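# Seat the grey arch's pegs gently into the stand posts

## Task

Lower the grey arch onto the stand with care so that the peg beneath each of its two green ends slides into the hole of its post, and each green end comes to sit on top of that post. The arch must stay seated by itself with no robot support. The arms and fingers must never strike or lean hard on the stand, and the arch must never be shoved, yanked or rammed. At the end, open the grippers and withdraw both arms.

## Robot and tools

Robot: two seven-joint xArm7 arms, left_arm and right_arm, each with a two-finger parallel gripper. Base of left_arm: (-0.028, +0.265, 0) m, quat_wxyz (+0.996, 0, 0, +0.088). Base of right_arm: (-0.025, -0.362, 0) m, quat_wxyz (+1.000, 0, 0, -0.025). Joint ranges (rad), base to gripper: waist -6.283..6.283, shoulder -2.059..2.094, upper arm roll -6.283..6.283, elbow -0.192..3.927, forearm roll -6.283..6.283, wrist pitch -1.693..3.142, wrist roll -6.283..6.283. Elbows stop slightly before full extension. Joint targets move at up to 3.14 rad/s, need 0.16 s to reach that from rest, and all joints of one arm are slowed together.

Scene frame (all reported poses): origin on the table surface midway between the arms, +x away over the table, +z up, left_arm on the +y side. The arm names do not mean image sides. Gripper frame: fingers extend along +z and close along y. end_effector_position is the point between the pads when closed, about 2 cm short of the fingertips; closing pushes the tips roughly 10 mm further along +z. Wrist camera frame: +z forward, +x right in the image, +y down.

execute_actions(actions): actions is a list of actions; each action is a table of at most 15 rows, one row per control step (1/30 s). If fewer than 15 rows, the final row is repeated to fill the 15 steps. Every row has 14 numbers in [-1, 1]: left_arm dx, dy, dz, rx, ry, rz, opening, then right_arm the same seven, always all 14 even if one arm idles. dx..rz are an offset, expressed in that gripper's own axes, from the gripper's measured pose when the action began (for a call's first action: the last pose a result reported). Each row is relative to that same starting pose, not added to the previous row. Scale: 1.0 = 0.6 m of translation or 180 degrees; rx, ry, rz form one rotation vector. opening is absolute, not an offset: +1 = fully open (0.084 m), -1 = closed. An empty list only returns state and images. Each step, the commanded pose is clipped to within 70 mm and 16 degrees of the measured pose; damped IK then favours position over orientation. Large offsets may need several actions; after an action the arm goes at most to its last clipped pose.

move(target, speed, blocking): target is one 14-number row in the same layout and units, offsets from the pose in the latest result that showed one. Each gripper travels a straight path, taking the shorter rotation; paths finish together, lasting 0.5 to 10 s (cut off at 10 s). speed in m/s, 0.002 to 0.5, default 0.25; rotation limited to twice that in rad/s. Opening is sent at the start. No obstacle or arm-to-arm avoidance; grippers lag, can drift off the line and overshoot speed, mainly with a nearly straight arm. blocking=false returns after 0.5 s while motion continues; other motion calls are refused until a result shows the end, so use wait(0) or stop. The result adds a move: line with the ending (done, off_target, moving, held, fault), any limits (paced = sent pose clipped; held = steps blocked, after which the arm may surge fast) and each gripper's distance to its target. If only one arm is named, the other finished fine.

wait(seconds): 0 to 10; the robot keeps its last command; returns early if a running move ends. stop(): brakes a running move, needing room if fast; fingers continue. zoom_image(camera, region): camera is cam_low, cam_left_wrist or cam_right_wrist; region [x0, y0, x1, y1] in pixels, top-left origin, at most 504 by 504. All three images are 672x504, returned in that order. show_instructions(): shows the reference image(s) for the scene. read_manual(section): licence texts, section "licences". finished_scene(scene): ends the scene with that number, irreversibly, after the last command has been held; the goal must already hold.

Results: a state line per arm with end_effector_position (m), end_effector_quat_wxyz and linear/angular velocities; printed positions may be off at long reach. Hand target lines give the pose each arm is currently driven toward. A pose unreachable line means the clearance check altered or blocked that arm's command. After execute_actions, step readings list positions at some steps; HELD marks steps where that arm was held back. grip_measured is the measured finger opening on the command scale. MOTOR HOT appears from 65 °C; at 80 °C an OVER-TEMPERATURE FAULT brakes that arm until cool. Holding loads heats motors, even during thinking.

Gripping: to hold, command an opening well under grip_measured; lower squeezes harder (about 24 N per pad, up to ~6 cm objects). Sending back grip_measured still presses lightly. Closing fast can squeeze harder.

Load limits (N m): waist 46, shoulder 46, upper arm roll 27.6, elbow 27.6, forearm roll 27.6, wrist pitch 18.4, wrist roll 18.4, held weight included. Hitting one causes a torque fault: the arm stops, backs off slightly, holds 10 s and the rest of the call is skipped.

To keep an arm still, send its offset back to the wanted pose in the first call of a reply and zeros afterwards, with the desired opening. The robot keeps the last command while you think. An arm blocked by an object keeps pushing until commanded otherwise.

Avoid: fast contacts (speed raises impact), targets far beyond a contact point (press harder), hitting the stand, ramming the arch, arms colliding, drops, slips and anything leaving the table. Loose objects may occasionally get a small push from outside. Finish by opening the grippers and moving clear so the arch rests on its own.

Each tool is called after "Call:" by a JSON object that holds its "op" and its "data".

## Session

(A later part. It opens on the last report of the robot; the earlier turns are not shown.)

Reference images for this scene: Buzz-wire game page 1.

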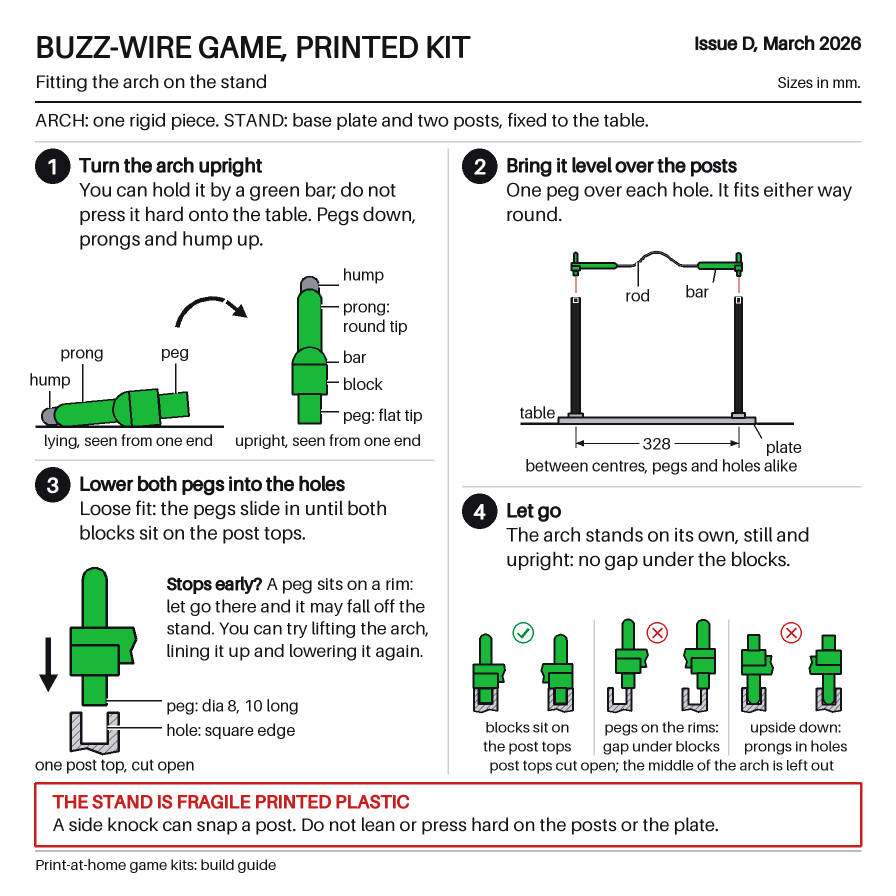

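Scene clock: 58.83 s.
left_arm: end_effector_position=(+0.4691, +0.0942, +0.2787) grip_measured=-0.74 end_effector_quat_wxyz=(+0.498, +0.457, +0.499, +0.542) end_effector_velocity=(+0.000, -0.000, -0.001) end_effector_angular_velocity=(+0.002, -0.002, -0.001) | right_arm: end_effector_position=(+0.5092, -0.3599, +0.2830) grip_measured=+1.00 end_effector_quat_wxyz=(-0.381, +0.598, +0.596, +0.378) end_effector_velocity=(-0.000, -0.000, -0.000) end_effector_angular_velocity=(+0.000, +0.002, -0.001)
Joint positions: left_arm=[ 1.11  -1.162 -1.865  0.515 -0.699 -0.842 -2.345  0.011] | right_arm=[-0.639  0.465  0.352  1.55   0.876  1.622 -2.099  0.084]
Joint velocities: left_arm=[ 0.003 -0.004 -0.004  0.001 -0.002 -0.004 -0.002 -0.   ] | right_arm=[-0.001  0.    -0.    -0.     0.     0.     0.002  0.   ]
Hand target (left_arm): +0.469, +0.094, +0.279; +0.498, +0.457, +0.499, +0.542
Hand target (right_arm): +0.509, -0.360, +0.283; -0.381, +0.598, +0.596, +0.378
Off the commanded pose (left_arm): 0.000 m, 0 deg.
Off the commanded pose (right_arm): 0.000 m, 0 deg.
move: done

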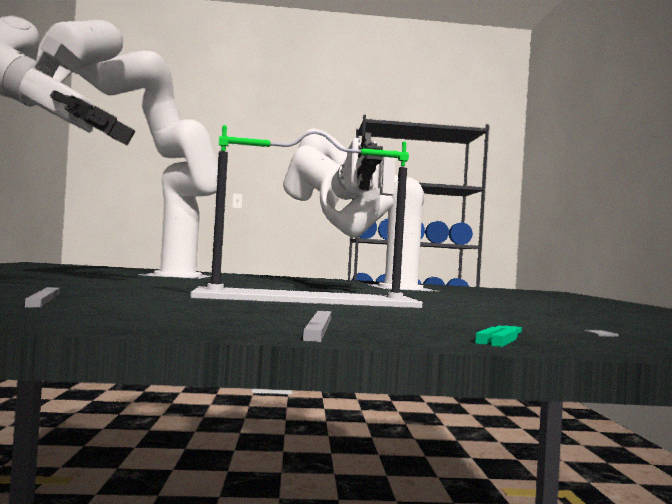

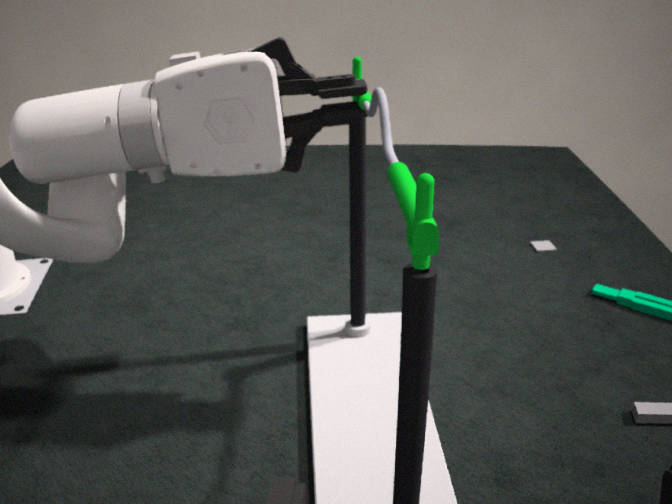

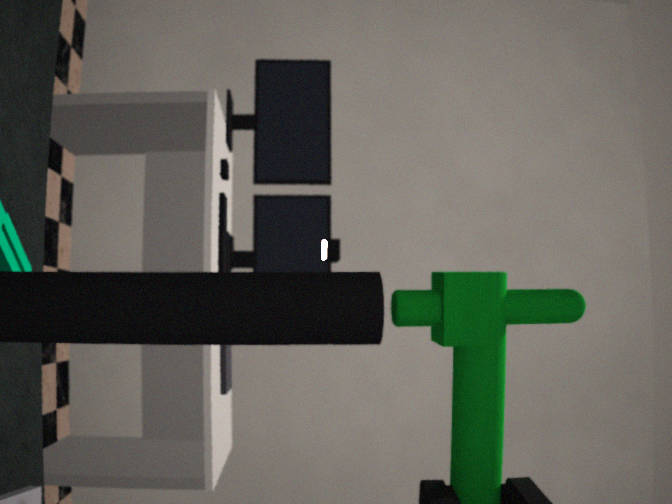

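Call:
{"op": "move", "data": {"target": [0,-0.0095,-0.0008,0,-0.0005,0,-1,0,0,0,0,0,0,1], "speed": 0.008}}

Call:
{"op": "zoom_image", "data": {"camera": "cam_left_wrist", "region": [380,200,470,300]}}

Scene clock: 65.27 s.
left_arm: end_effector_position=(+0.4691, +0.0943, +0.2731) grip_measured=-0.74 end_effector_quat_wxyz=(+0.499, +0.458, +0.499, +0.541) end_effector_velocity=(-0.000, -0.000, -0.001) end_effector_angular_velocity=(-0.000, -0.001, -0.001) | right_arm: end_effector_position=(+0.5092, -0.3599, +0.2830) grip_measured=+1.00 end_effector_quat_wxyz=(-0.381, +0.598, +0.596, +0.378) end_effector_velocity=(+0.000, +0.000, +0.000) end_effector_angular_velocity=(-0.001, -0.001, +0.001)
Joint positions: left_arm=[ 1.119 -1.174 -1.882  0.518 -0.708 -0.85  -2.355  0.011] | right_arm=[-0.639  0.465  0.352  1.55   0.876  1.622 -2.099  0.084]
Joint velocities: left_arm=[ 0.001 -0.002 -0.003  0.    -0.002 -0.002 -0.002 -0.   ] | right_arm=[ 0.001 -0.    -0.     0.001 -0.001  0.    -0.     0.   ]
Hand target (left_arm): +0.469, +0.094, +0.273; +0.499, +0.458, +0.499, +0.541
Hand target (right_arm): +0.509, -0.360, +0.283; -0.381, +0.598, +0.596, +0.378
Off the commanded pose (left_arm): 0.000 m, 0 deg.
Off the commanded pose (right_arm): 0.000 m, 0 deg.
move: done

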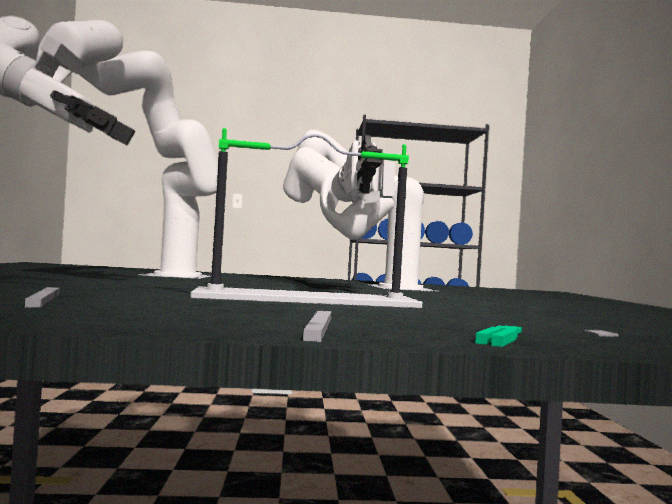

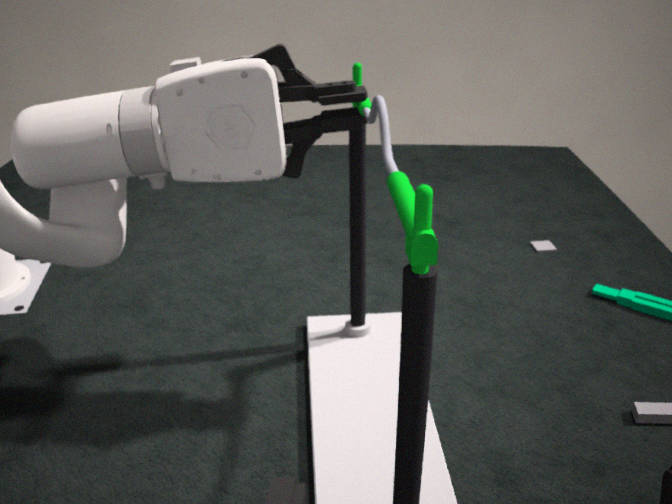

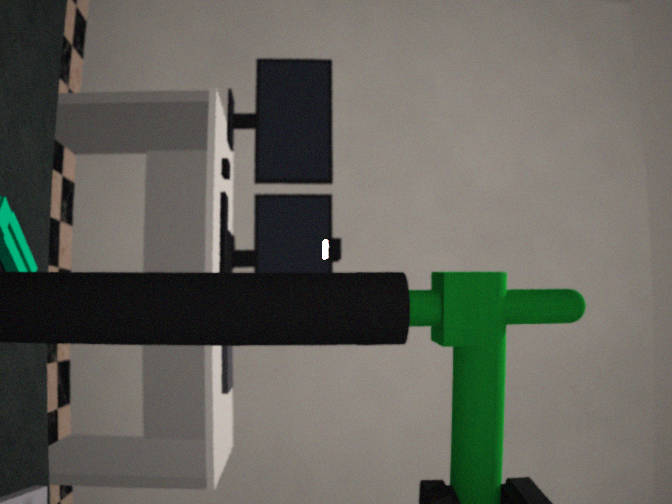

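Region (380, 200, 470, 300) of cam_left_wrist's 672x504 image, scaled by 5.040, with more detail than that image has; it fills the left 454 columns of this view, and the rest is white.

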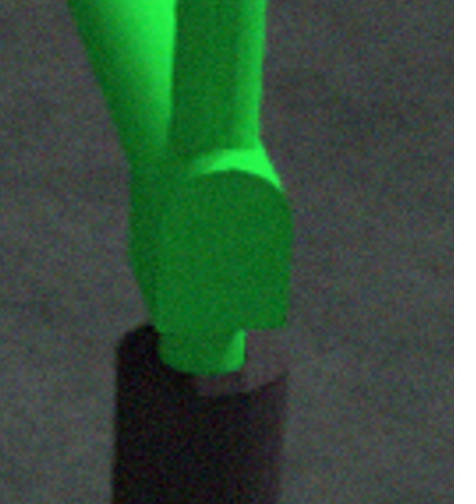

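Call:
{"op": "move", "data": {"target": [0,-0.0098,-0.0008,0,0,0,-1,0,0,0,0,0,0,1], "speed": 0.012}}

Call:
{"op": "move", "data": {"target": [0,0,0,0,0,0,-0.2,0,0,0,0,0,0,1]}}

Call:
{"op": "move", "data": {"target": [0,0,-0.12,0,0,0,-0.2,0,0,-0.05,0,0,0,1], "speed": 0.15}}

Call:
{"op": "zoom_image", "data": {"camera": "cam_low", "region": [190,100,430,200]}}

Scene clock: 69.37 s.
left_arm: end_effector_position=(+0.4691, +0.0942, +0.2673) grip_measured=-0.74 end_effector_quat_wxyz=(+0.499, +0.458, +0.499, +0.541) end_effector_velocity=(-0.000, +0.000, -0.001) end_effector_angular_velocity=(-0.001, -0.002, -0.000) | right_arm: end_effector_position=(+0.5092, -0.3599, +0.2830) grip_measured=+1.00 end_effector_quat_wxyz=(-0.381, +0.598, +0.596, +0.378) end_effector_velocity=(-0.000, -0.000, -0.000) end_effector_angular_velocity=(-0.001, +0.003, -0.000)
Joint positions: left_arm=[ 1.127 -1.187 -1.9    0.521 -0.72  -0.854 -2.363  0.011] | right_arm=[-0.639  0.465  0.352  1.55   0.876  1.622 -2.099  0.084]
Joint velocities: left_arm=[ 0.003 -0.004 -0.005  0.001 -0.004 -0.003 -0.004  0.   ] | right_arm=[-0.    -0.     0.    -0.    -0.001 -0.     0.002 -0.   ]
Hand target (left_arm): +0.469, +0.094, +0.267; +0.499, +0.458, +0.499, +0.541
Hand target (right_arm): +0.509, -0.360, +0.283; -0.381, +0.598, +0.596, +0.378
Off the commanded pose (left_arm): 0.000 m, 0 deg.
Off the commanded pose (right_arm): 0.000 m, 0 deg.
move: done

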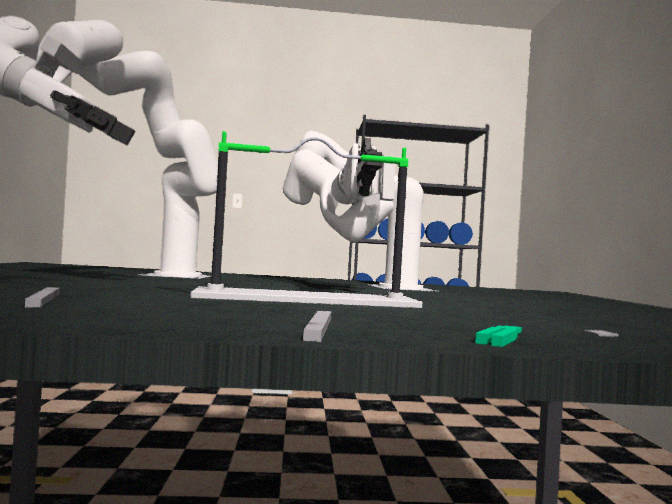

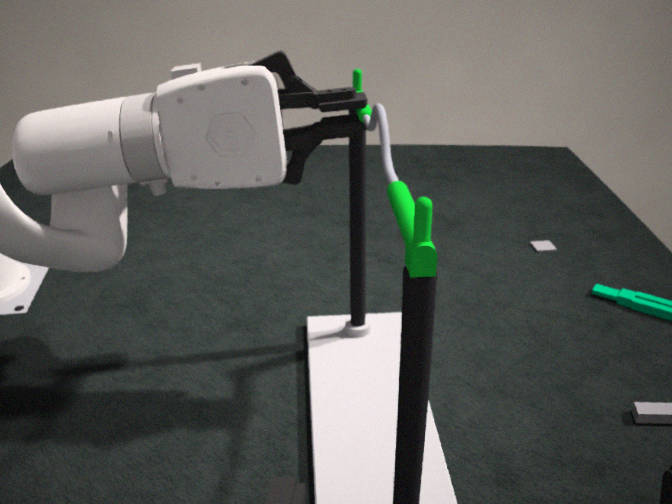

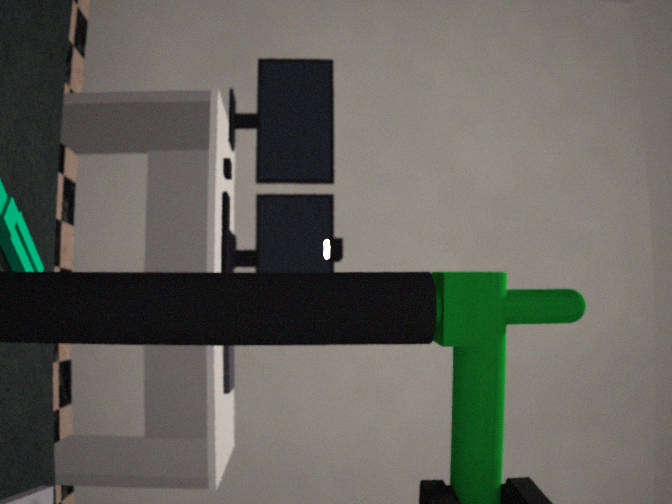

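Scene clock: 69.87 s.
left_arm: end_effector_position=(+0.4691, +0.0942, +0.2672) grip_measured=-0.21 end_effector_quat_wxyz=(+0.499, +0.458, +0.499, +0.541) end_effector_velocity=(-0.000, +0.000, +0.000) end_effector_angular_velocity=(-0.001, -0.001, +0.001) | right_arm: end_effector_position=(+0.5092, -0.3599, +0.2830) grip_measured=+1.00 end_effector_quat_wxyz=(-0.381, +0.598, +0.596, +0.378) end_effector_velocity=(-0.000, -0.000, -0.000) end_effector_angular_velocity=(-0.001, +0.001, -0.001)
Joint positions: left_arm=[ 1.127 -1.187 -1.9    0.521 -0.72  -0.855 -2.363  0.035] | right_arm=[-0.639  0.465  0.352  1.55   0.876  1.622 -2.099  0.084]
Joint velocities: left_arm=[-0.     0.001  0.     0.    -0.002  0.001  0.001  0.   ] | right_arm=[-0.    -0.    -0.     0.    -0.001 -0.     0.001  0.   ]
Hand target (left_arm): +0.469, +0.094, +0.267; +0.499, +0.458, +0.499, +0.541
Hand target (right_arm): +0.509, -0.360, +0.283; -0.381, +0.598, +0.596, +0.378
Off the commanded pose (left_arm): 0.000 m, 0 deg.
Off the commanded pose (right_arm): 0.000 m, 0 deg.
move: done

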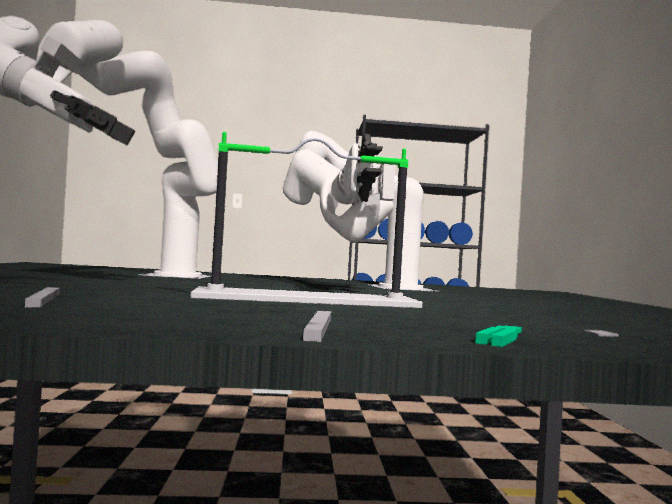

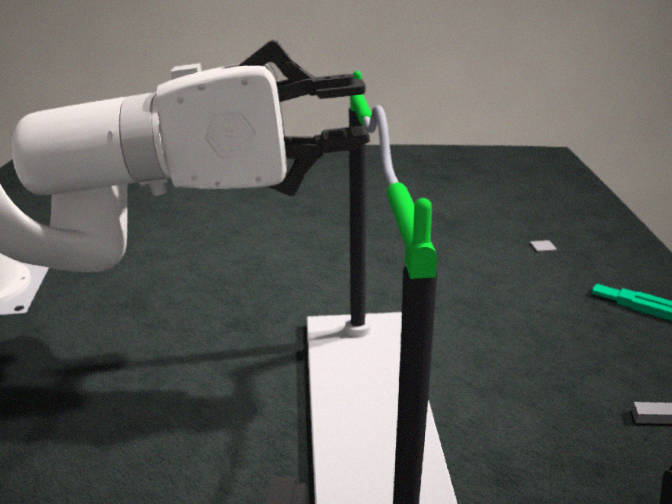

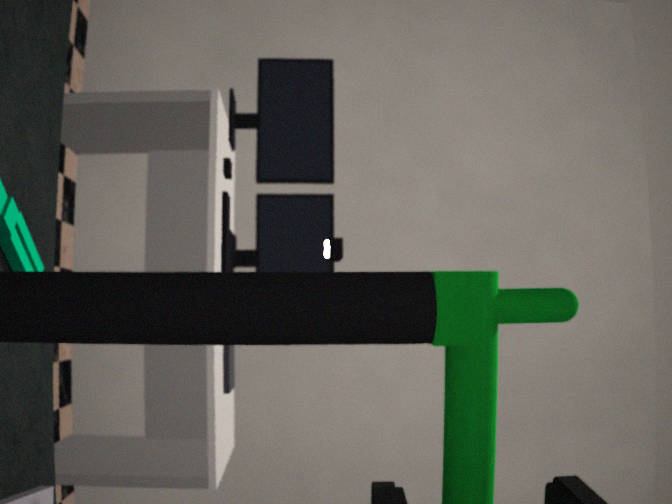

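Scene clock: 70.87 s.
left_arm: end_effector_position=(+0.3978, +0.0884, +0.2610) grip_measured=-0.21 end_effector_quat_wxyz=(+0.499, +0.458, +0.499, +0.541) end_effector_velocity=(-0.002, +0.000, -0.001) end_effector_angular_velocity=(-0.000, +0.002, +0.007) | right_arm: end_effector_position=(+0.5093, -0.3869, +0.2957) grip_measured=+1.00 end_effector_quat_wxyz=(-0.381, +0.598, +0.596, +0.377) end_effector_velocity=(+0.000, -0.002, +0.000) end_effector_angular_velocity=(-0.003, +0.001, -0.003)
Joint positions: left_arm=[ 0.844 -1.183 -1.948  0.356 -0.945 -0.789 -2.292  0.035] | right_arm=[-0.667  0.495  0.338  1.632  0.856  1.689 -2.081  0.084]
Joint velocities: left_arm=[-0.011 -0.004 -0.003  0.    -0.019  0.014  0.01   0.   ] | right_arm=[-0.001  0.001 -0.002  0.003 -0.002  0.001  0.002  0.   ]
Hand target (left_arm): +0.397, +0.088, +0.261; +0.499, +0.458, +0.499, +0.541
Hand target (right_arm): +0.509, -0.387, +0.296; -0.381, +0.598, +0.596, +0.377
Off the commanded pose (left_arm): 0.000 m, 0 deg.
Off the commanded pose (right_arm): 0.000 m, 0 deg.
move: done

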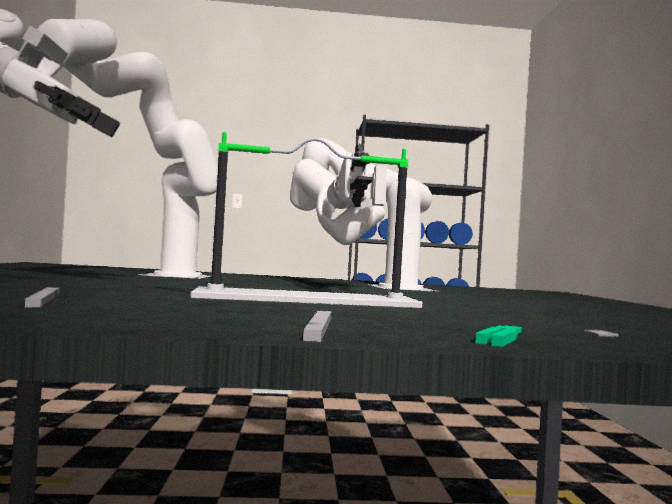

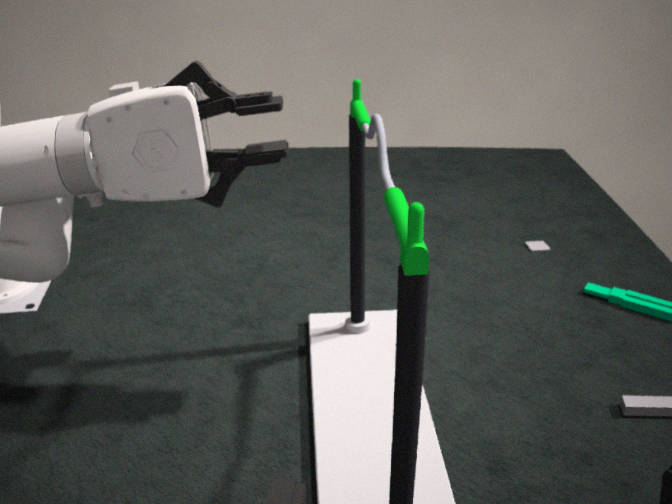

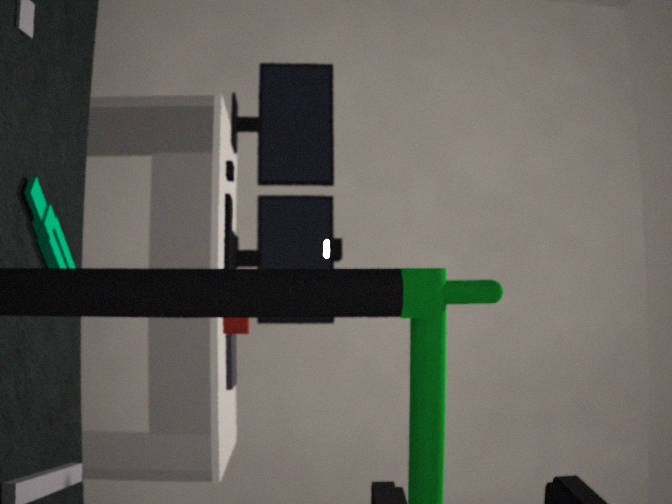

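Region (190, 100, 430, 200) of cam_low's 672x504 image, scaled by 2.100, with more detail than that image has; it fills the top 210 rows of this view, and the rest is white.

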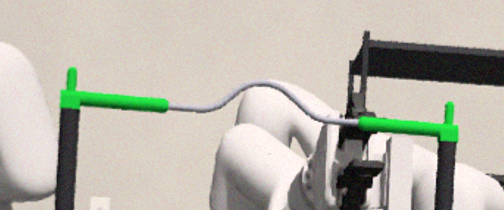

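Call:
{"op": "finished_scene", "data": {"scene": 2}}

The scene is finished: the task was done.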